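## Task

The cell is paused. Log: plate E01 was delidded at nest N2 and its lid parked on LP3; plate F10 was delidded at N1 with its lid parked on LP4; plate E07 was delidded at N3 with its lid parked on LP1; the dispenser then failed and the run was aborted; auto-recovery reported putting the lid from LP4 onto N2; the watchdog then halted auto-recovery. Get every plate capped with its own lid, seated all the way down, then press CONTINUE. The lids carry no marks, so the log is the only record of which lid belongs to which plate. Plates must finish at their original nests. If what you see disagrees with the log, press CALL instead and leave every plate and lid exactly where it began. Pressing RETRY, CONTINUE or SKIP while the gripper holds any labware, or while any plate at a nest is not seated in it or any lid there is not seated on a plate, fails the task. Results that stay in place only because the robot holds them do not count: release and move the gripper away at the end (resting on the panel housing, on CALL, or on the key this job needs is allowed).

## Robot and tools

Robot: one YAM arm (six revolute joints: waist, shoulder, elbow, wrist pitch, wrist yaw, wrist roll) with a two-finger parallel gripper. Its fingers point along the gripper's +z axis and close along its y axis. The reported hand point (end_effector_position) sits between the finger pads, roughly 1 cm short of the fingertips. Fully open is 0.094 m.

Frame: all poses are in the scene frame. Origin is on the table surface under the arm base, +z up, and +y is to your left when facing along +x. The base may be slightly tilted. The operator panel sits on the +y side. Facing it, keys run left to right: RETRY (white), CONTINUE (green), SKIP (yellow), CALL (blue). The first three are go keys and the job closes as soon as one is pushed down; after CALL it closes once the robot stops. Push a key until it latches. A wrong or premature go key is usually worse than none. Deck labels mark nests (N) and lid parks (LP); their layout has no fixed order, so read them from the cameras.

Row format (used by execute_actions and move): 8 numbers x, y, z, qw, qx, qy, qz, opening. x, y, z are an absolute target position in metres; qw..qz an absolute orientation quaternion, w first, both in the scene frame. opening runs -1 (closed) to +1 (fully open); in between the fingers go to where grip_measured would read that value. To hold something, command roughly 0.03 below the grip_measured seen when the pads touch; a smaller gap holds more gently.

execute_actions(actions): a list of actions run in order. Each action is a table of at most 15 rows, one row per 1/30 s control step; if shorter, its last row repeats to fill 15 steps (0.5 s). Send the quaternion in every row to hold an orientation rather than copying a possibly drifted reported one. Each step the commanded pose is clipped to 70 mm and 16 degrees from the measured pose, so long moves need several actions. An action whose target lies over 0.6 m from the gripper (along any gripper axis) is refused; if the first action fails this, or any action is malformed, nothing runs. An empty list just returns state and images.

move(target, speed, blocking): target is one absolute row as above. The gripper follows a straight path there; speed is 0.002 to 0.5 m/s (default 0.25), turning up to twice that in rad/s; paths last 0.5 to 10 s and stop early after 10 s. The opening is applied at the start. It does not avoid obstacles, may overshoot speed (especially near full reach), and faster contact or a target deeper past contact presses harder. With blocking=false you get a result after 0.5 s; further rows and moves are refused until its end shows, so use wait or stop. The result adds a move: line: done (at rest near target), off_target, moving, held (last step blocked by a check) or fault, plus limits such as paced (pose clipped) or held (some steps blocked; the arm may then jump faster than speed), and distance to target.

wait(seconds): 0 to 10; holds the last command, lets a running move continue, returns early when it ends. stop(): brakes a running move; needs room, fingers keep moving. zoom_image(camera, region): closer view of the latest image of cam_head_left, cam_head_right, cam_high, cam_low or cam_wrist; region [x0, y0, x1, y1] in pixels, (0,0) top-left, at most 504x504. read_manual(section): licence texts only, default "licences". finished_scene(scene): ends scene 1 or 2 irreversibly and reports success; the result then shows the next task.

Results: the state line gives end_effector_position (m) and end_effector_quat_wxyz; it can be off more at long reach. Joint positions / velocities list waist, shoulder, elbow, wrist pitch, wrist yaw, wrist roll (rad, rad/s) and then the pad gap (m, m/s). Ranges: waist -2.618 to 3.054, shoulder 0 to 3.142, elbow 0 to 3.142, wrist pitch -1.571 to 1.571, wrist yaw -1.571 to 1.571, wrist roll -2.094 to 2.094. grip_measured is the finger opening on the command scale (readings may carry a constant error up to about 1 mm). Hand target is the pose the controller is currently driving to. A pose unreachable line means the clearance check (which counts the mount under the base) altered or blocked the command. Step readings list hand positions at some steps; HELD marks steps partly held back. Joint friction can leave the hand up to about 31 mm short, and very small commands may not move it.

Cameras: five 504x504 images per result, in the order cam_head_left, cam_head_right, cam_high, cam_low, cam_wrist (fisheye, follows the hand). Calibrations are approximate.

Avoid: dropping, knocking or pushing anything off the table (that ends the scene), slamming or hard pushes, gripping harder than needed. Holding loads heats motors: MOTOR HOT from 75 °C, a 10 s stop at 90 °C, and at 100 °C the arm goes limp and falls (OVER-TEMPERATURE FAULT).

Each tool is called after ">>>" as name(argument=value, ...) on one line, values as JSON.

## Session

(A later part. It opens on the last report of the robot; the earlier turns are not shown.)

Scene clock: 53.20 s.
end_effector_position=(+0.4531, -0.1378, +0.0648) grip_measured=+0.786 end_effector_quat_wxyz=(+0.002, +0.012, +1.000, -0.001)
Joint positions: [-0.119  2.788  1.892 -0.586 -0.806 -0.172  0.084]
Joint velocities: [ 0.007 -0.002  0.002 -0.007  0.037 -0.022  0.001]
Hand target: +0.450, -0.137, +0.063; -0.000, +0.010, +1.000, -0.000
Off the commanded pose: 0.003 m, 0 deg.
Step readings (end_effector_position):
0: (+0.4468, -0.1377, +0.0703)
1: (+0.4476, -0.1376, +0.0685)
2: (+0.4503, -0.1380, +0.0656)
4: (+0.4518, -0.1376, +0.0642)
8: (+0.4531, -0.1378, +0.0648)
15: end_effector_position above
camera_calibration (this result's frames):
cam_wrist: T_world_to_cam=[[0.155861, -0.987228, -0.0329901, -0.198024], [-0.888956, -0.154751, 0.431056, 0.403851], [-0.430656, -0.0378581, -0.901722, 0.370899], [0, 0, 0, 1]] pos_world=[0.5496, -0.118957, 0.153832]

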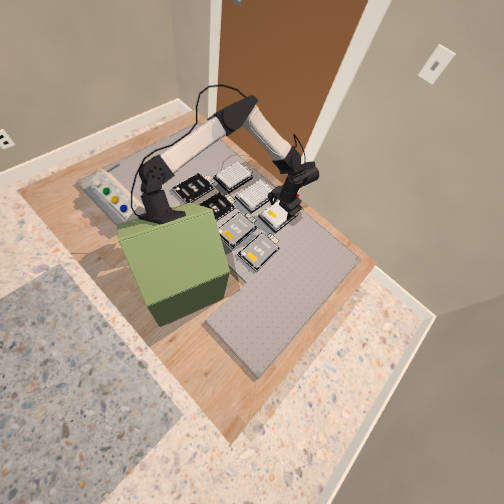

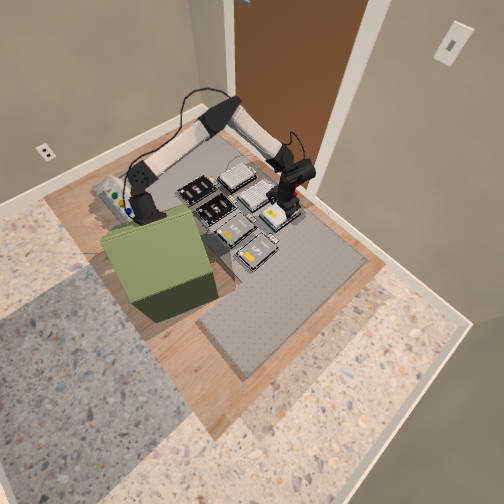

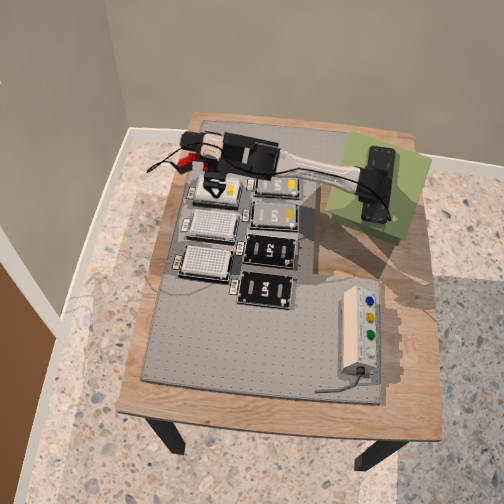

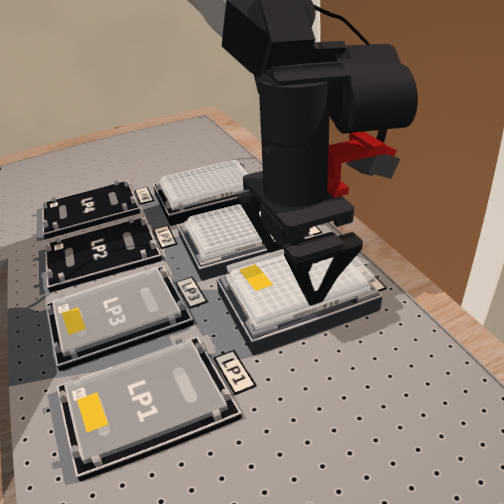

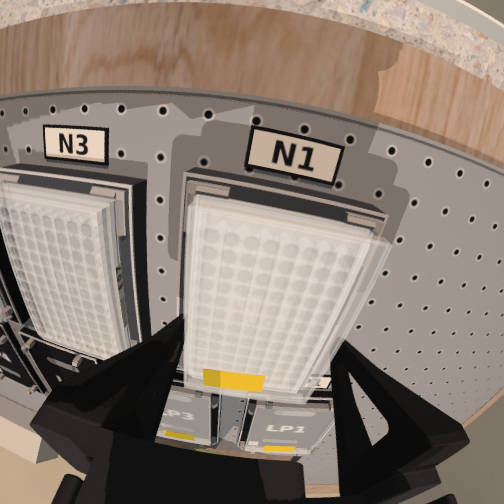

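>>> execute_actions(actions=[[[0.4531,-0.1315,0.030,0,0.010,1,0,0.765],[0.4531,-0.1315,0.030,0,0.010,1,0,0.765],[0.4528,-0.1364,0.0595,0,0.010,1,0,0.765]]])

Scene clock: 55.23 s.
end_effector_position=(+0.4545, -0.1380, +0.0633) grip_measured=+0.786 end_effector_quat_wxyz=(+0.005, +0.016, +1.000, -0.001)
Joint positions: [-0.117  2.791  1.892 -0.573 -0.807 -0.156  0.084]
Joint velocities: [-0.007  0.007 -0.007 -0.007 -0.007 -0.037 -0.001]
Hand target: +0.453, -0.136, +0.060; +0.000, +0.010, +1.000, +0.000
Off the commanded pose: 0.004 m, 1 deg.
Step readings (end_effector_position):
0: (+0.4531, -0.1378, +0.0648)
1: (+0.4538, -0.1373, +0.0630)
2: (+0.4542, -0.1372, +0.0623)
4: (+0.4545, -0.1380, +0.0633)
8: (+0.4545, -0.1380, +0.0633)
15: end_effector_position above
camera_calibration (this result's frames):
cam_wrist: T_world_to_cam=[[0.148986, -0.988296, -0.0327881, -0.19552], [-0.892497, -0.148673, 0.425846, 0.408468], [-0.425737, -0.034182, -0.904201, 0.368609], [0, 0, 0, 1]] pos_world=[0.550617, -0.119904, 0.152942]

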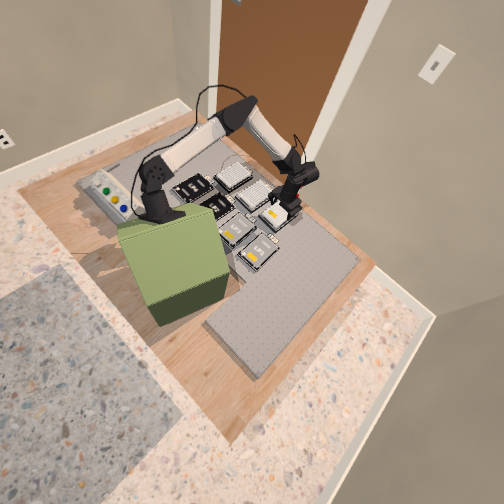

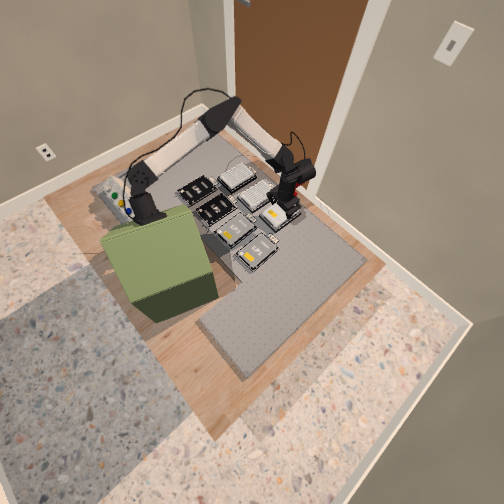

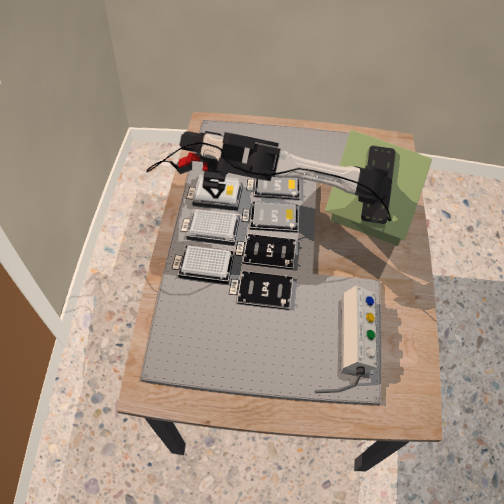

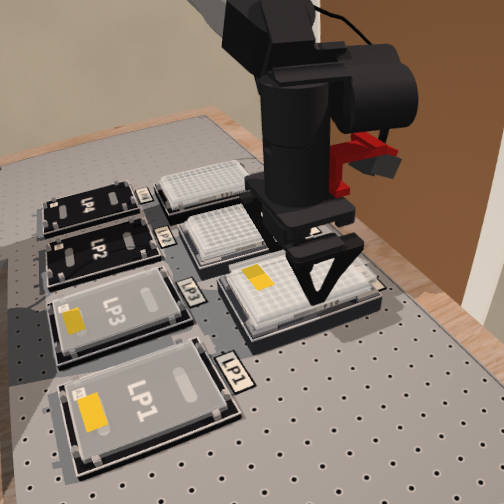

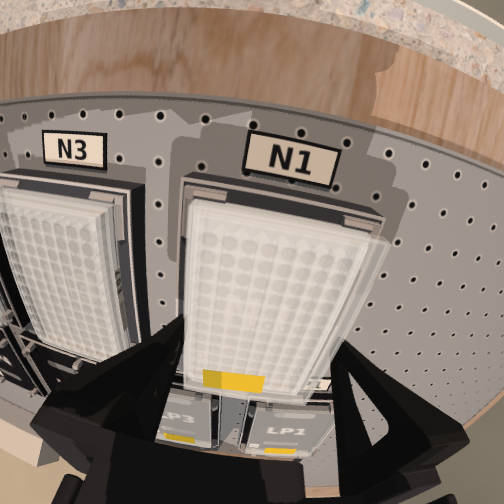

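>>> execute_actions(actions=[[[0.4405,-0.127,0.0703,0,0.010,1,0,0.765],[0.4405,-0.127,0.0703,0,0.010,1,0,0.765],[0.4405,-0.127,0.0703,0,0.010,1,0,0.765],[0.4525,-0.1364,0.0645,0,0.010,1,0,0.765]]])

Scene clock: 56.57 s.
end_effector_position=(+0.4525, -0.1328, +0.0680) grip_measured=+0.786 end_effector_quat_wxyz=(+0.004, +0.010, +1.000, -0.001)
Joint positions: [-0.118  2.764  1.863 -0.576 -0.807 -0.17   0.084]
Joint velocities: [-0.012 -0.007  0.017 -0.095  0.051  0.007 -0.002]
Hand target: +0.452, -0.136, +0.065; +0.000, +0.010, +1.000, -0.000
Off the commanded pose: 0.005 m, 0 deg.
Step readings (end_effector_position):
0: (+0.4545, -0.1380, +0.0633)
1: (+0.4539, -0.1371, +0.0643)
2: (+0.4501, -0.1351, +0.0656)
4: (+0.4458, -0.1321, +0.0674)
8: (+0.4512, -0.1331, +0.0676)
15: end_effector_position above
camera_calibration (this result's frames):
cam_wrist: T_world_to_cam=[[0.159585, -0.986614, -0.0335479, -0.194526], [-0.889723, -0.15847, 0.428112, 0.402711], [-0.427698, -0.0384719, -0.903103, 0.372394], [0, 0, 0, 1]] pos_world=[0.548617, -0.113777, 0.157379]

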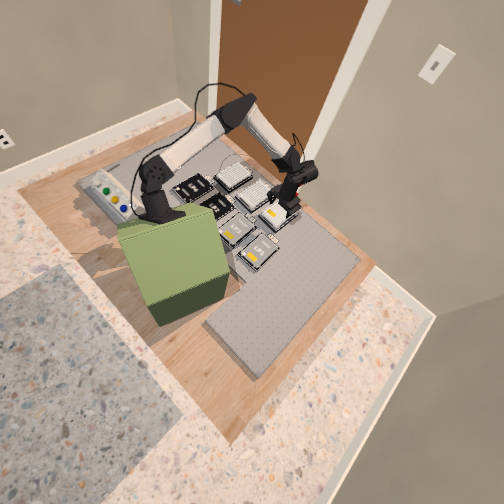

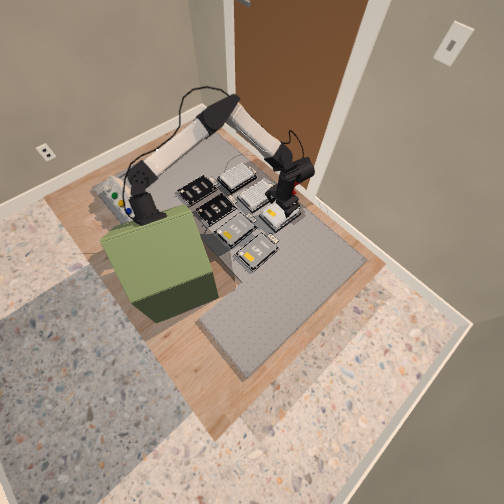

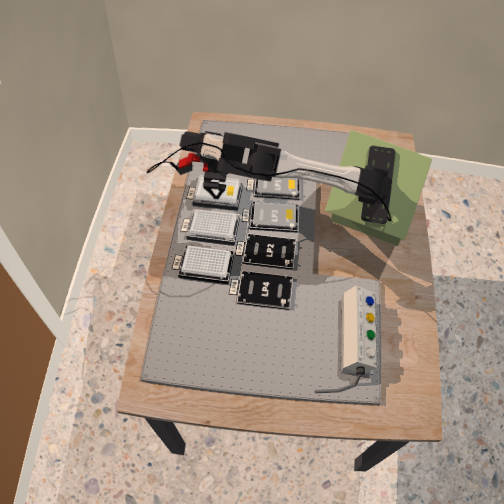

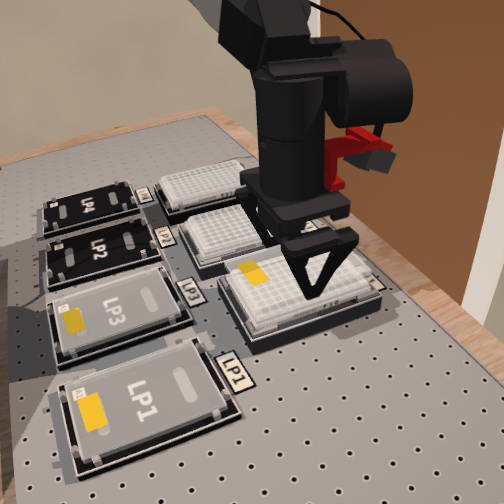

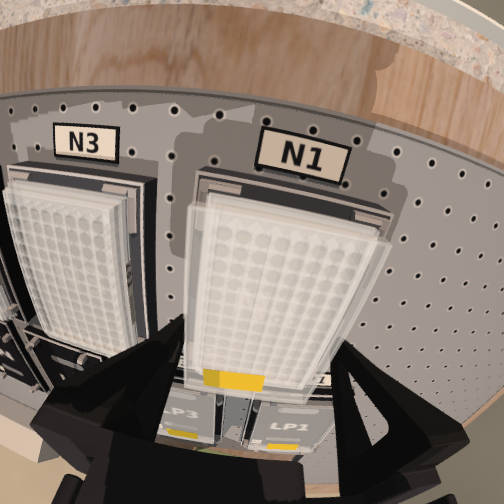

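>>> execute_actions(actions=[[[0.4525,-0.1544,0.0476,0,0.010,1,0,0.765],[0.4525,-0.1544,0.0476,0,0.010,1,0,0.765],[0.4525,-0.1364,0.0646,0,0.010,1,0,0.765]]])

Scene clock: 57.47 s.
end_effector_position=(+0.4554, -0.1386, +0.0645) grip_measured=+0.786 end_effector_quat_wxyz=(+0.006, +0.010, +1.000, +0.002)
Joint positions: [-0.121  2.795  1.9   -0.579 -0.813 -0.172  0.084]
Joint velocities: [-0.002 -0.007  0.002 -0.066 -0.022 -0.051  0.   ]
Hand target: +0.452, -0.136, +0.065; -0.000, +0.010, +1.000, +0.000
Off the commanded pose: 0.004 m, 1 deg.
Step readings (end_effector_position):
0: (+0.4525, -0.1328, +0.0680)
1: (+0.4531, -0.1343, +0.0666)
2: (+0.4560, -0.1373, +0.0644)
4: (+0.4560, -0.1385, +0.0644)
8: (+0.4556, -0.1386, +0.0645)
15: end_effector_position above
camera_calibration (this result's frames):
cam_wrist: T_world_to_cam=[[0.160712, -0.986296, -0.037293, -0.201039], [-0.891588, -0.16128, 0.423155, 0.406669], [-0.423371, -0.0347563, -0.90529, 0.368945], [0, 0, 0, 1]] pos_world=[0.551091, -0.119873, 0.154421]

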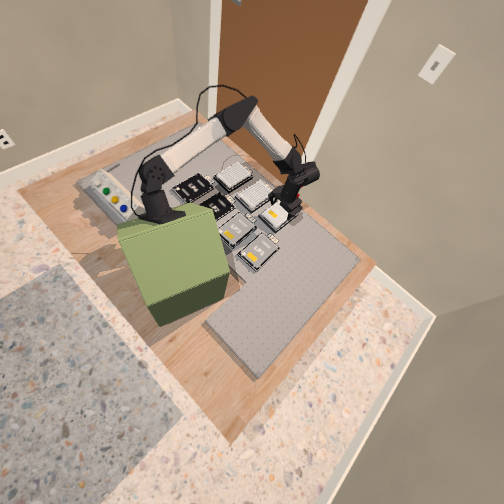

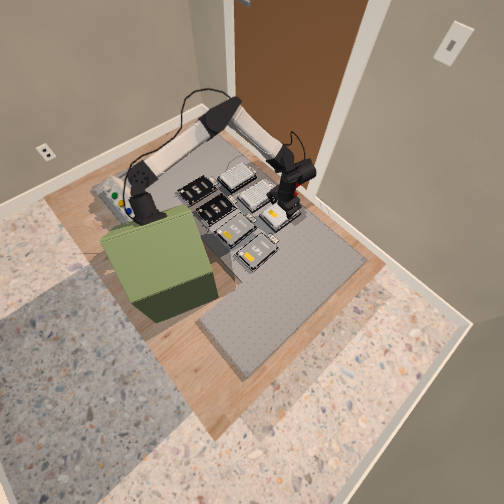

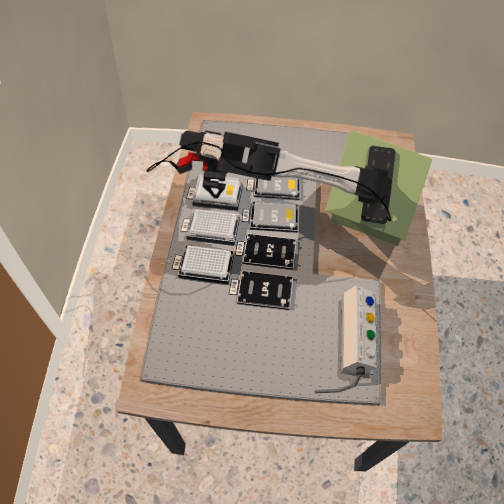

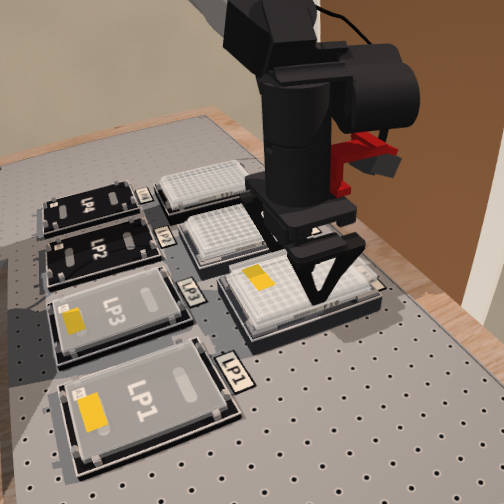

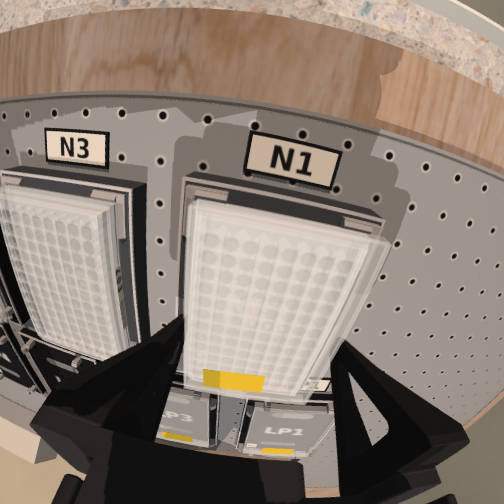

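>>> execute_actions(actions=[[[0.4442,-0.1298,0.0477,0,0.010,1,0,0.765],[0.4442,-0.1298,0.0477,0,0.010,1,0,0.765],[0.4442,-0.1298,0.0477,0,0.010,1,0,0.765],[0.4526,-0.1364,0.0605,0,0.010,1,0,0.765]]])

Scene clock: 61.63 s.
end_effector_position=(+0.4535, -0.1380, +0.0633) grip_measured=+0.786 end_effector_quat_wxyz=(+0.009, +0.010, +1.000, +0.000)
Joint positions: [-0.118  2.784  1.871 -0.55  -0.811 -0.161  0.084]
Joint velocities: [-0.007 -0.002 -0.007 -0.037  0.007  0.037 -0.   ]
Hand target: +0.453, -0.136, +0.061; +0.000, +0.010, +1.000, -0.000
Off the commanded pose: 0.003 m, 1 deg.
Step readings (end_effector_position):
0: (+0.4554, -0.1386, +0.0645)
1: (+0.4551, -0.1387, +0.0637)
2: (+0.4543, -0.1382, +0.0629)
4: (+0.4540, -0.1381, +0.0633)
8: (+0.4536, -0.1381, +0.0633)
15: end_effector_position above
camera_calibration (this result's frames):
cam_wrist: T_world_to_cam=[[0.160028, -0.986545, -0.0334751, -0.200149], [-0.893924, -0.159221, 0.418985, 0.407144], [-0.418677, -0.037125, -0.907376, 0.364684], [0, 0, 0, 1]] pos_world=[0.54867, -0.119092, 0.153618]

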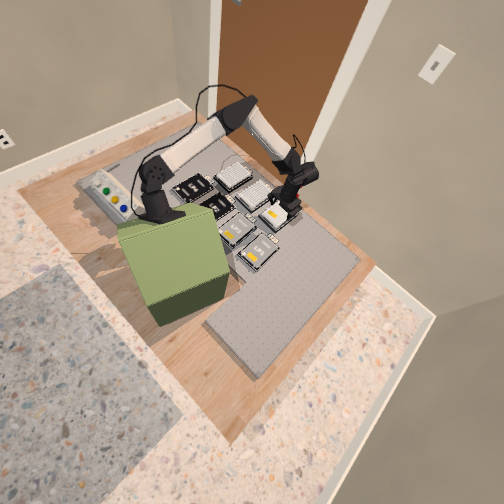

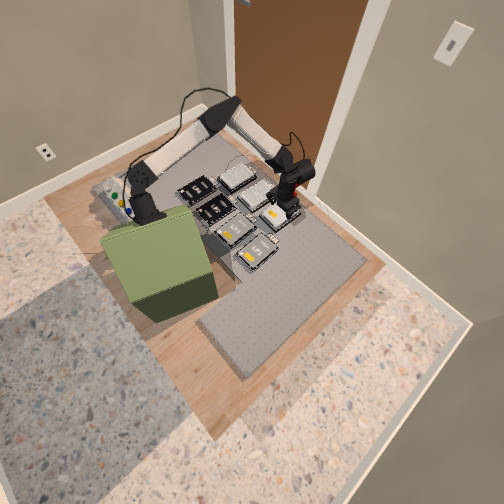

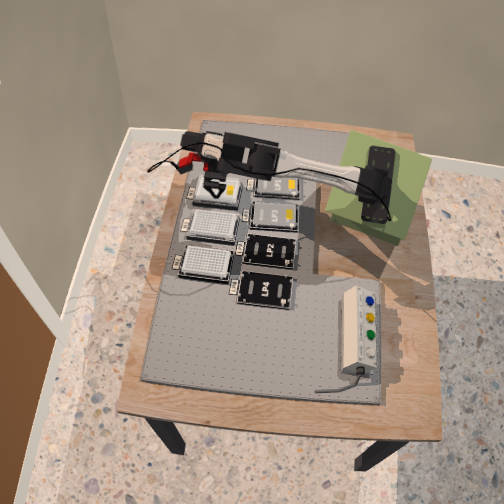

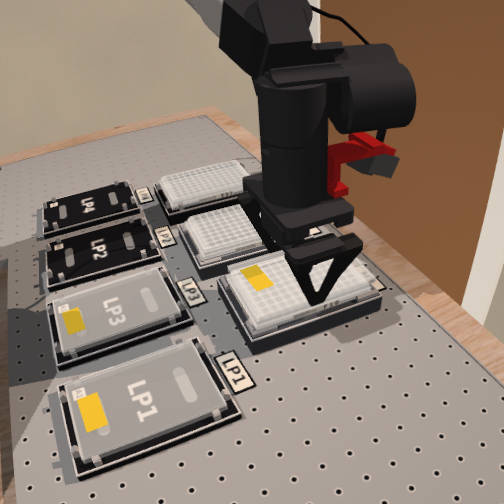

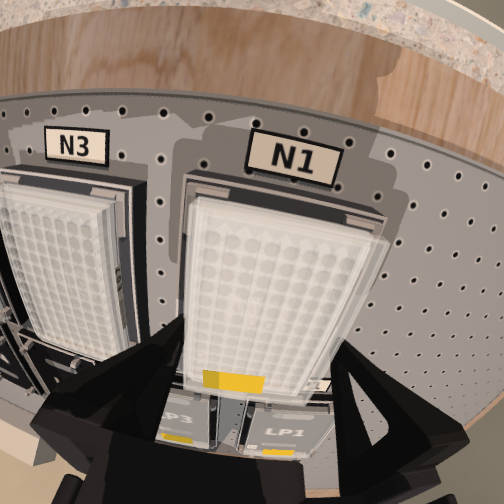

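>>> execute_actions(actions=[])

Scene clock: 63.60 s.
end_effector_position=(+0.4534, -0.1380, +0.0633) grip_measured=+0.786 end_effector_quat_wxyz=(+0.009, +0.010, +1.000, +0.000)
Joint positions: [-0.118  2.784  1.871 -0.551 -0.811 -0.161  0.084]
Joint velocities: [-0.007 -0.012  0.007 -0.066 -0.051 -0.051 -0.   ]
Hand target: +0.453, -0.136, +0.061; +0.000, +0.010, +1.000, -0.000
Off the commanded pose: 0.003 m, 1 deg.
camera_calibration (this result's frames):
cam_wrist: T_world_to_cam=[[0.159747, -0.986587, -0.033568, -0.199998], [-0.89386, -0.158996, 0.419208, 0.407069], [-0.418922, -0.0369621, -0.90727, 0.36478], [0, 0, 0, 1]] pos_world=[0.548626, -0.11911, 0.153594]

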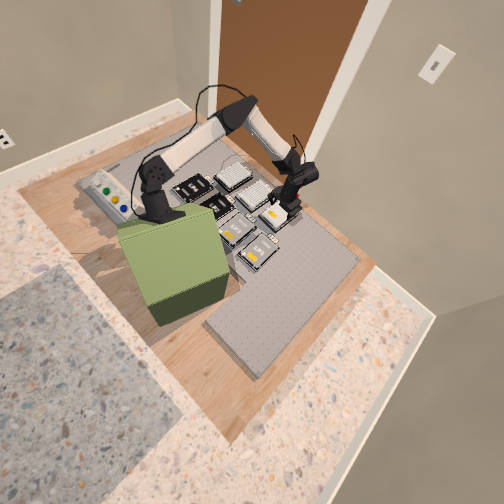

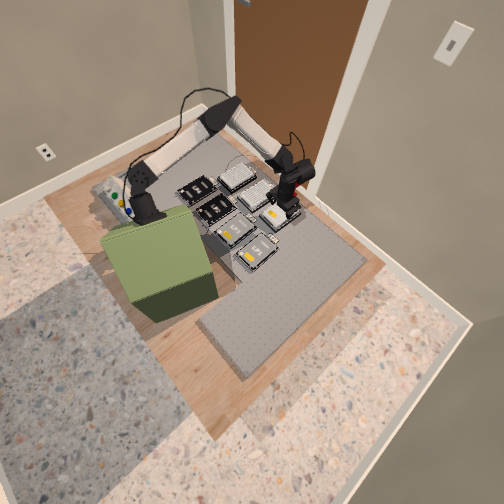

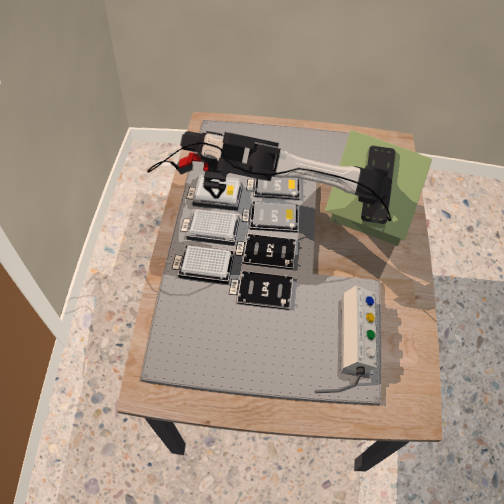

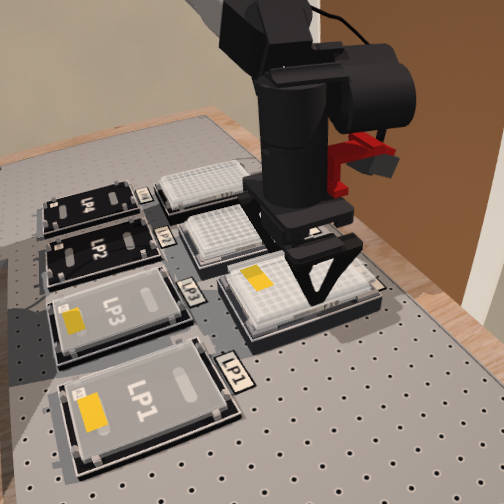

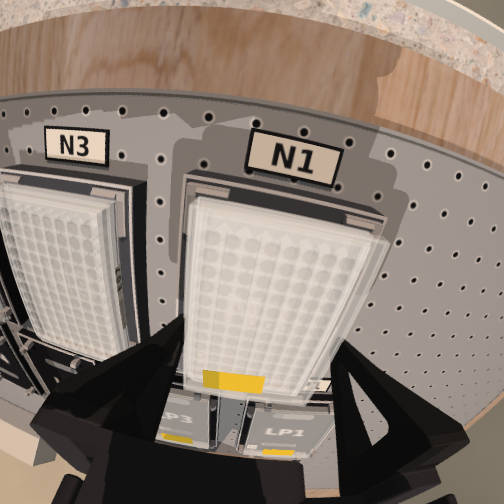

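>>> zoom_image(camera="cam_low", region=[200, 200, 400, 360])

>>> zoom_image(camera="cam_wrist", region=[150, 150, 420, 420])

Region (200, 200, 400, 360) of cam_low's 504x504 image, scaled by 2.520, with more detail than that image has; it fills the top 403 rows of this view, and the rest is white.

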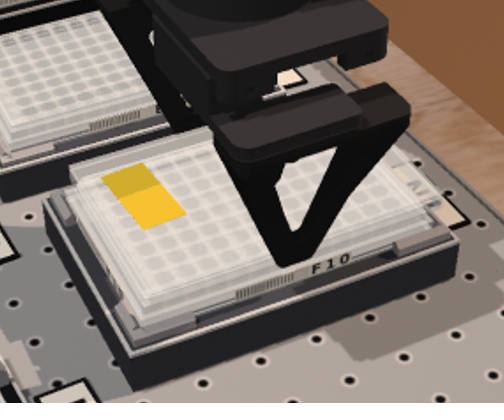

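Region (150, 150, 420, 420) of cam_wrist's 504x504 image, scaled by 1.867, with more detail than that image has.

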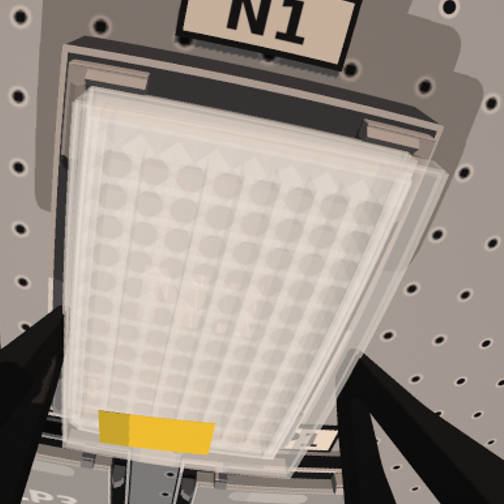

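>>> execute_actions(actions=[[[0.4536,-0.1225,0.0468,0,0.010,1,0,0.765],[0.4536,-0.1225,0.0468,0,0.010,1,0,0.765],[0.4530,-0.1364,0.0610,0,0.010,1,0,0.765]]])

Scene clock: 65.00 s.
end_effector_position=(+0.4503, -0.1366, +0.0622) grip_measured=+0.786 end_effector_quat_wxyz=(+0.002, +0.015, +1.000, +0.001)
Joint positions: [-0.115  2.784  1.871 -0.566 -0.809 -0.162  0.084]
Joint velocities: [ 0.002  0.007  0.012 -0.022 -0.007 -0.051 -0.   ]
Hand target: +0.453, -0.136, +0.061; +0.000, +0.010, +1.000, -0.000
Off the commanded pose: 0.003 m, 1 deg.
Step readings (end_effector_position):
0: (+0.4534, -0.1380, +0.0633)
1: (+0.4537, -0.1375, +0.0627)
2: (+0.4537, -0.1371, +0.0622)
4: (+0.4532, -0.1370, +0.0619)
8: (+0.4513, -0.1368, +0.0622)
15: end_effector_position above
camera_calibration (this result's frames):
cam_wrist: T_world_to_cam=[[0.150862, -0.987857, -0.0371374, -0.194061], [-0.88981, -0.152063, 0.430251, 0.403425], [-0.430673, -0.0318632, -0.901945, 0.36822], [0, 0, 0, 1]] pos_world=[0.546831, -0.118625, 0.151334]

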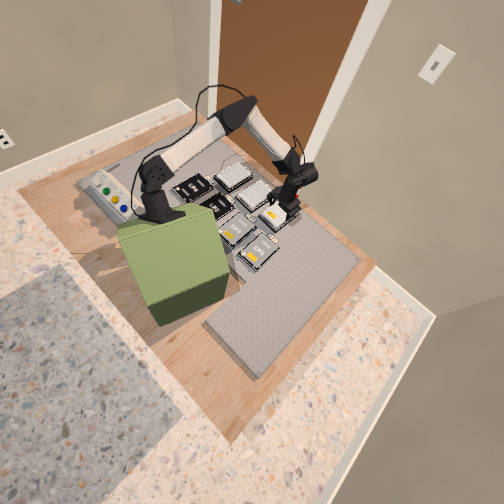

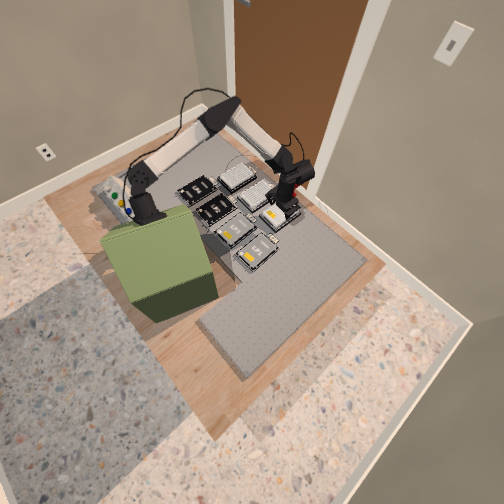

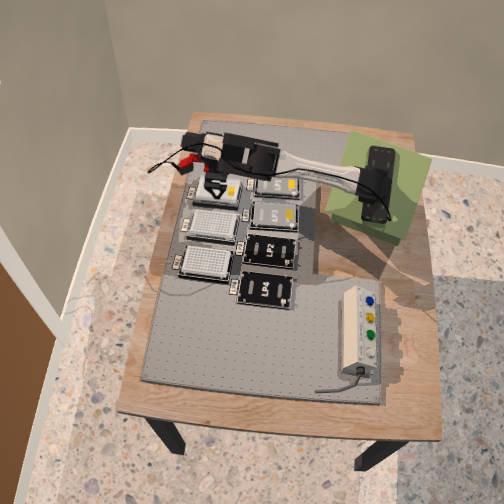

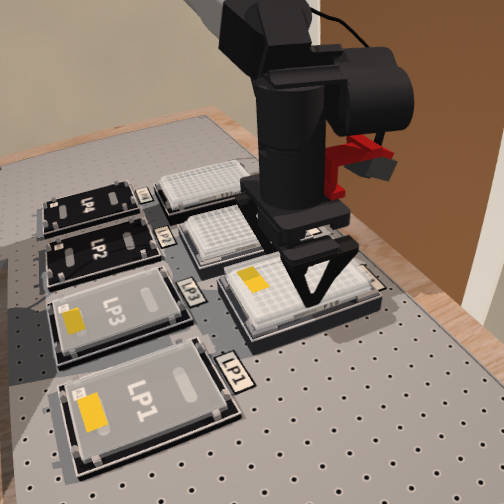

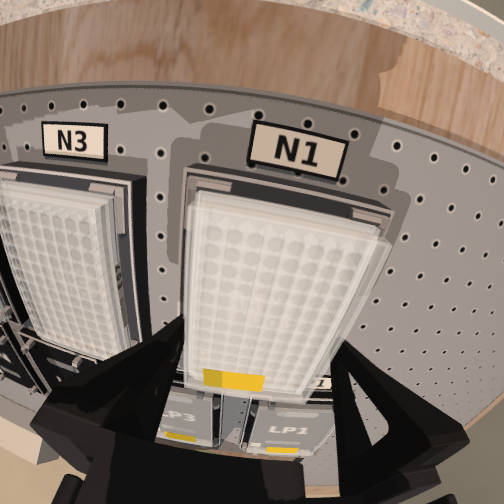

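>>> execute_actions(actions=[[[0.4535,-0.1364,0.0628,0,0.010,1,0,0.765]]])

Scene clock: 65.80 s.
end_effector_position=(+0.4502, -0.1365, +0.0622) grip_measured=+0.786 end_effector_quat_wxyz=(+0.002, +0.014, +1.000, +0.001)
Joint positions: [-0.115  2.784  1.871 -0.567 -0.809 -0.164  0.084]
Joint velocities: [ 0.012 -0.007 -0.012  0.007 -0.007 -0.022 -0.   ]
Hand target: +0.453, -0.136, +0.063; +0.000, +0.010, +1.000, -0.000
Off the commanded pose: 0.003 m, 1 deg.
Step readings (end_effector_position):
0: (+0.4503, -0.1366, +0.0622)
1: (+0.4502, -0.1365, +0.0622)
2: (+0.4502, -0.1365, +0.0622)
4: (+0.4502, -0.1365, +0.0622)
8: (+0.4502, -0.1365, +0.0622)
15: end_effector_position above
camera_calibration (this result's frames):
cam_wrist: T_world_to_cam=[[0.152183, -0.987648, -0.0373085, -0.194567], [-0.889381, -0.153311, 0.430694, 0.402911], [-0.431094, -0.0323627, -0.901727, 0.368266], [0, 0, 0, 1]] pos_world=[0.546708, -0.118475, 0.151285]

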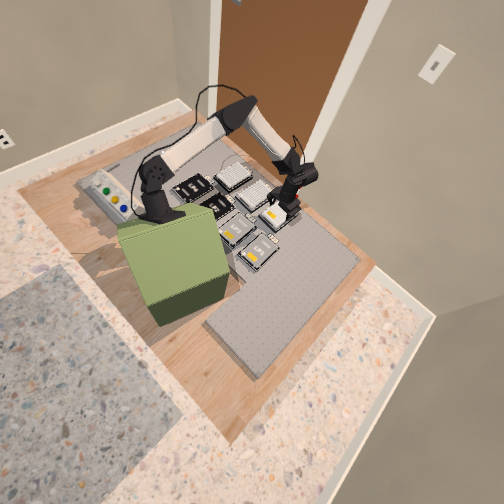

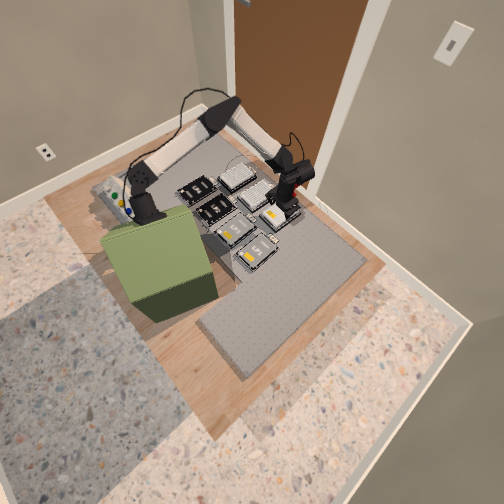

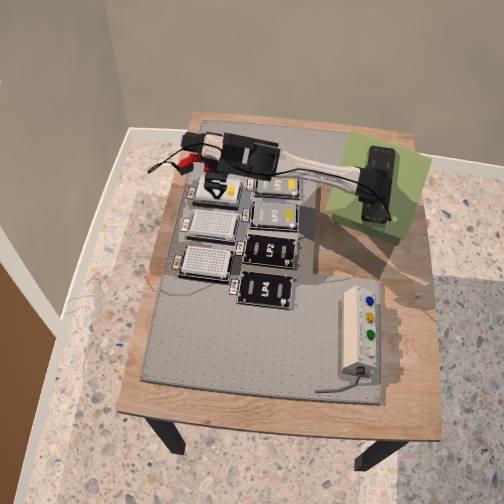

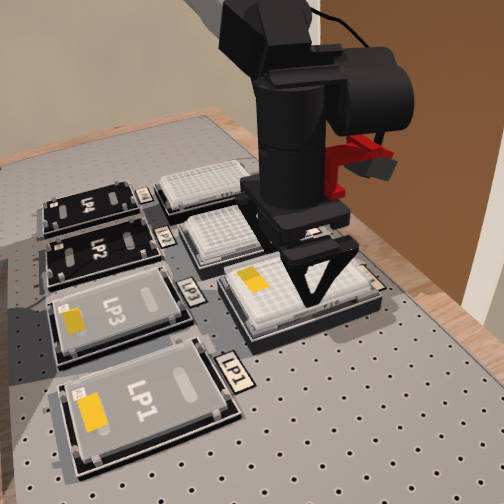

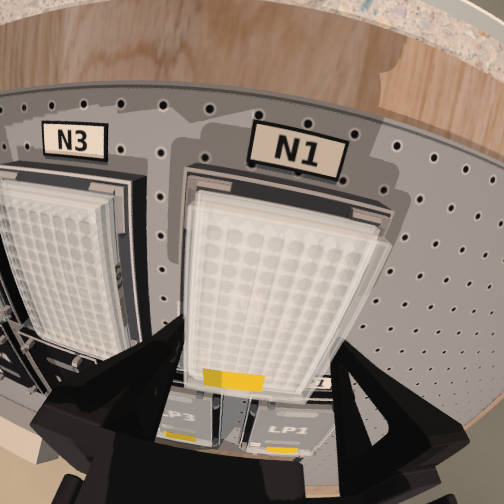

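>>> execute_actions(actions=[[[0.4560,-0.1364,0.0622,0.018,0.010,1,0,0.765]]])

Scene clock: 66.67 s.
end_effector_position=(+0.4536, -0.1369, +0.0622) grip_measured=+0.786 end_effector_quat_wxyz=(+0.008, +0.017, +1.000, +0.001)
Joint positions: [-0.115  2.784  1.871 -0.549 -0.811 -0.145  0.084]
Joint velocities: [ 0.002  0.007 -0.002 -0.051  0.095 -0.007 -0.001]
Hand target: +0.456, -0.136, +0.062; +0.017, +0.010, +1.000, +0.000
Off the commanded pose: 0.002 m, 1 deg.
Step readings (end_effector_position):
0: (+0.4502, -0.1365, +0.0622)
1: (+0.4511, -0.1367, +0.0622)
2: (+0.4522, -0.1367, +0.0622)
4: (+0.4532, -0.1369, +0.0622)
8: (+0.4535, -0.1368, +0.0622)
15: end_effector_position above
camera_calibration (this result's frames):
cam_wrist: T_world_to_cam=[[0.146976, -0.988517, -0.0351064, -0.193293], [-0.895553, -0.148056, 0.419599, 0.410127], [-0.419979, -0.0302315, -0.90703, 0.365355], [0, 0, 0, 1]] pos_world=[0.549142, -0.119307, 0.152513]

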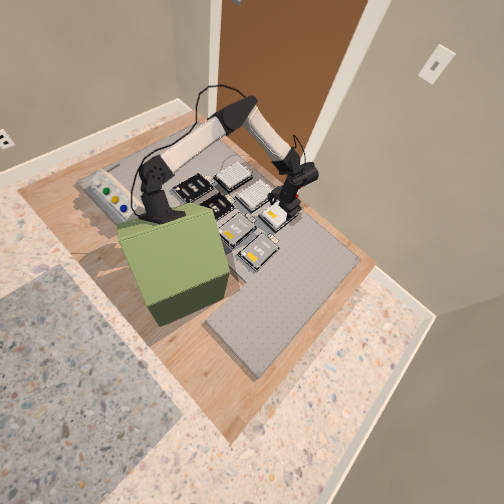

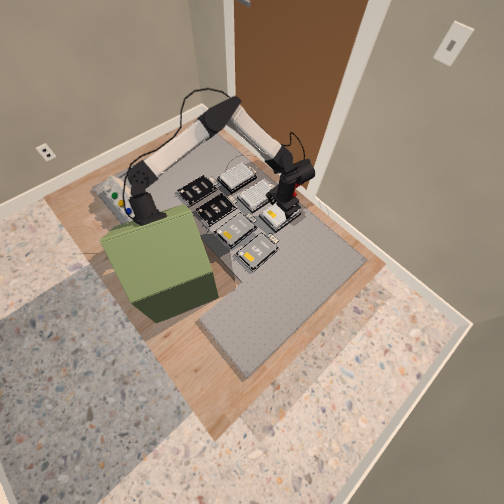

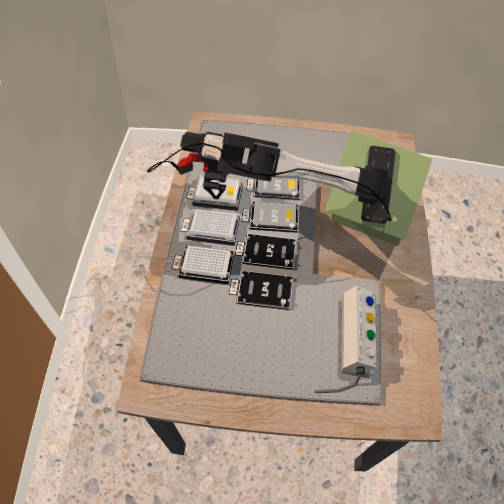

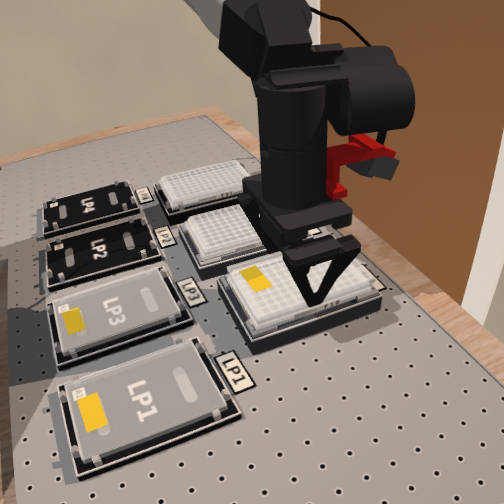

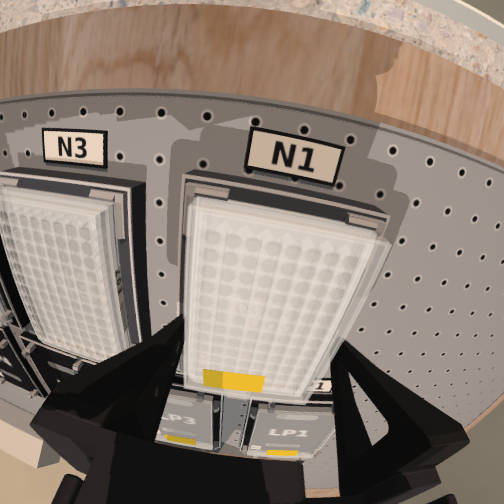

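>>> zoom_image(camera="cam_wrist", region=[150, 150, 420, 420])

Region (150, 150, 420, 420) of cam_wrist's 504x504 image, scaled by 1.867, with more detail than that image has.

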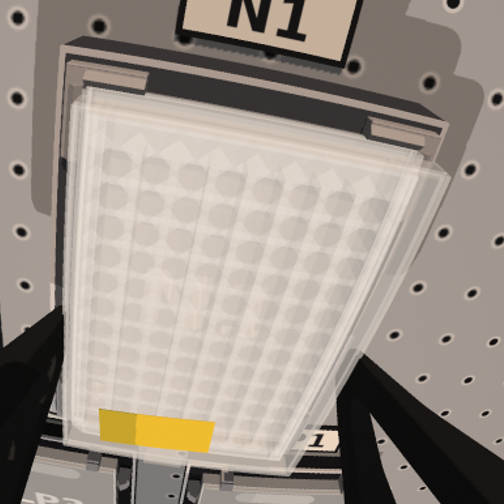

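>>> execute_actions(actions=[[[0.4530,-0.1362,0.032,0.009,0.011,1,0,0.765],[0.4530,-0.1362,0.032,0.009,0.011,1,0,0.765],[0.4530,-0.1362,0.032,0.009,0.011,1,0,0.765],[0.4530,-0.1362,0.0545,0.009,0.011,1,0,0.765]]])

Scene clock: 67.93 s.
end_effector_position=(+0.4529, -0.1363, +0.0580) grip_measured=+0.785 end_effector_quat_wxyz=(+0.007, +0.019, +1.000, +0.001)
Joint positions: [-0.108  2.789  1.871 -0.539 -0.809 -0.132  0.084]
Joint velocities: [-0.002 -0.017  0.012 -0.037 -0.051  0.066 -0.   ]
Hand target: +0.453, -0.136, +0.055; +0.009, +0.011, +1.000, +0.000
Off the commanded pose: 0.004 m, 1 deg.
Step readings (end_effector_position):
0: (+0.4536, -0.1369, +0.0622)
1: (+0.4533, -0.1367, +0.0607)
2: (+0.4531, -0.1363, +0.0590)
4: (+0.4530, -0.1364, +0.0580)
8: (+0.4529, -0.1363, +0.0580)
15: end_effector_position above
camera_calibration (this result's frames):
cam_wrist: T_world_to_cam=[[0.142068, -0.98924, -0.0349471, -0.190719], [-0.895106, -0.143463, 0.422141, 0.411636], [-0.422612, -0.0286915, -0.905856, 0.362606], [0, 0, 0, 1]] pos_world=[0.548794, -0.119209, 0.148036]

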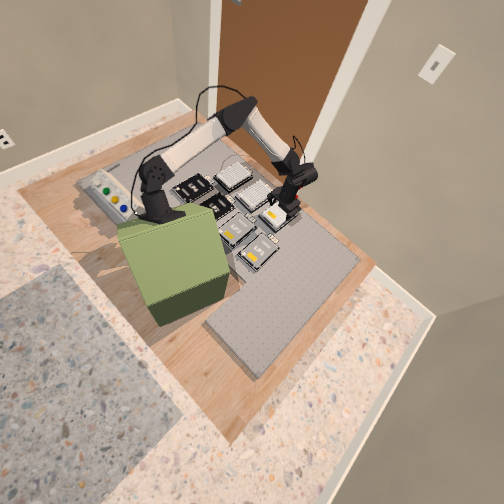

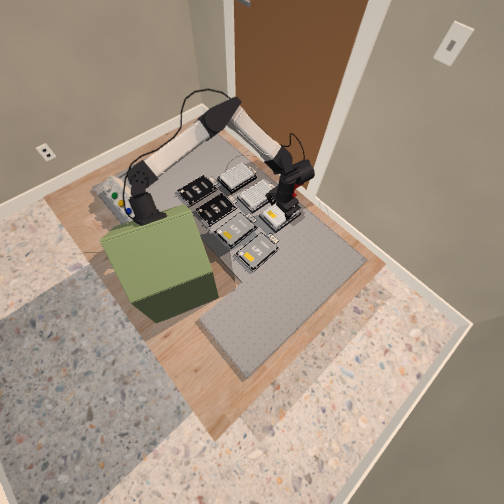

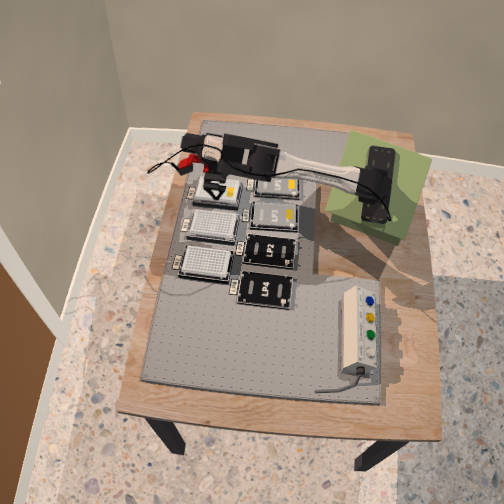

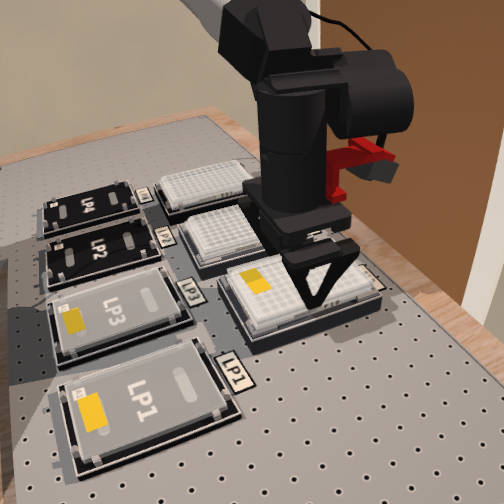

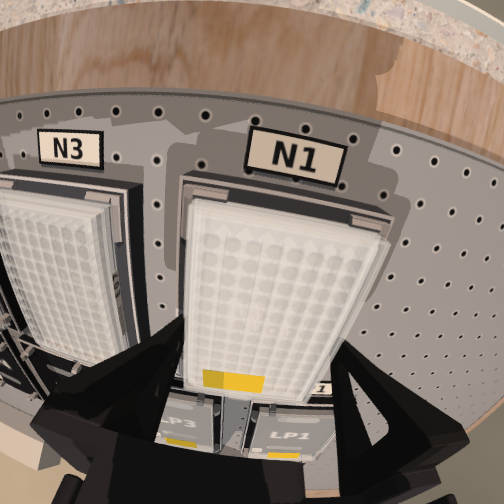

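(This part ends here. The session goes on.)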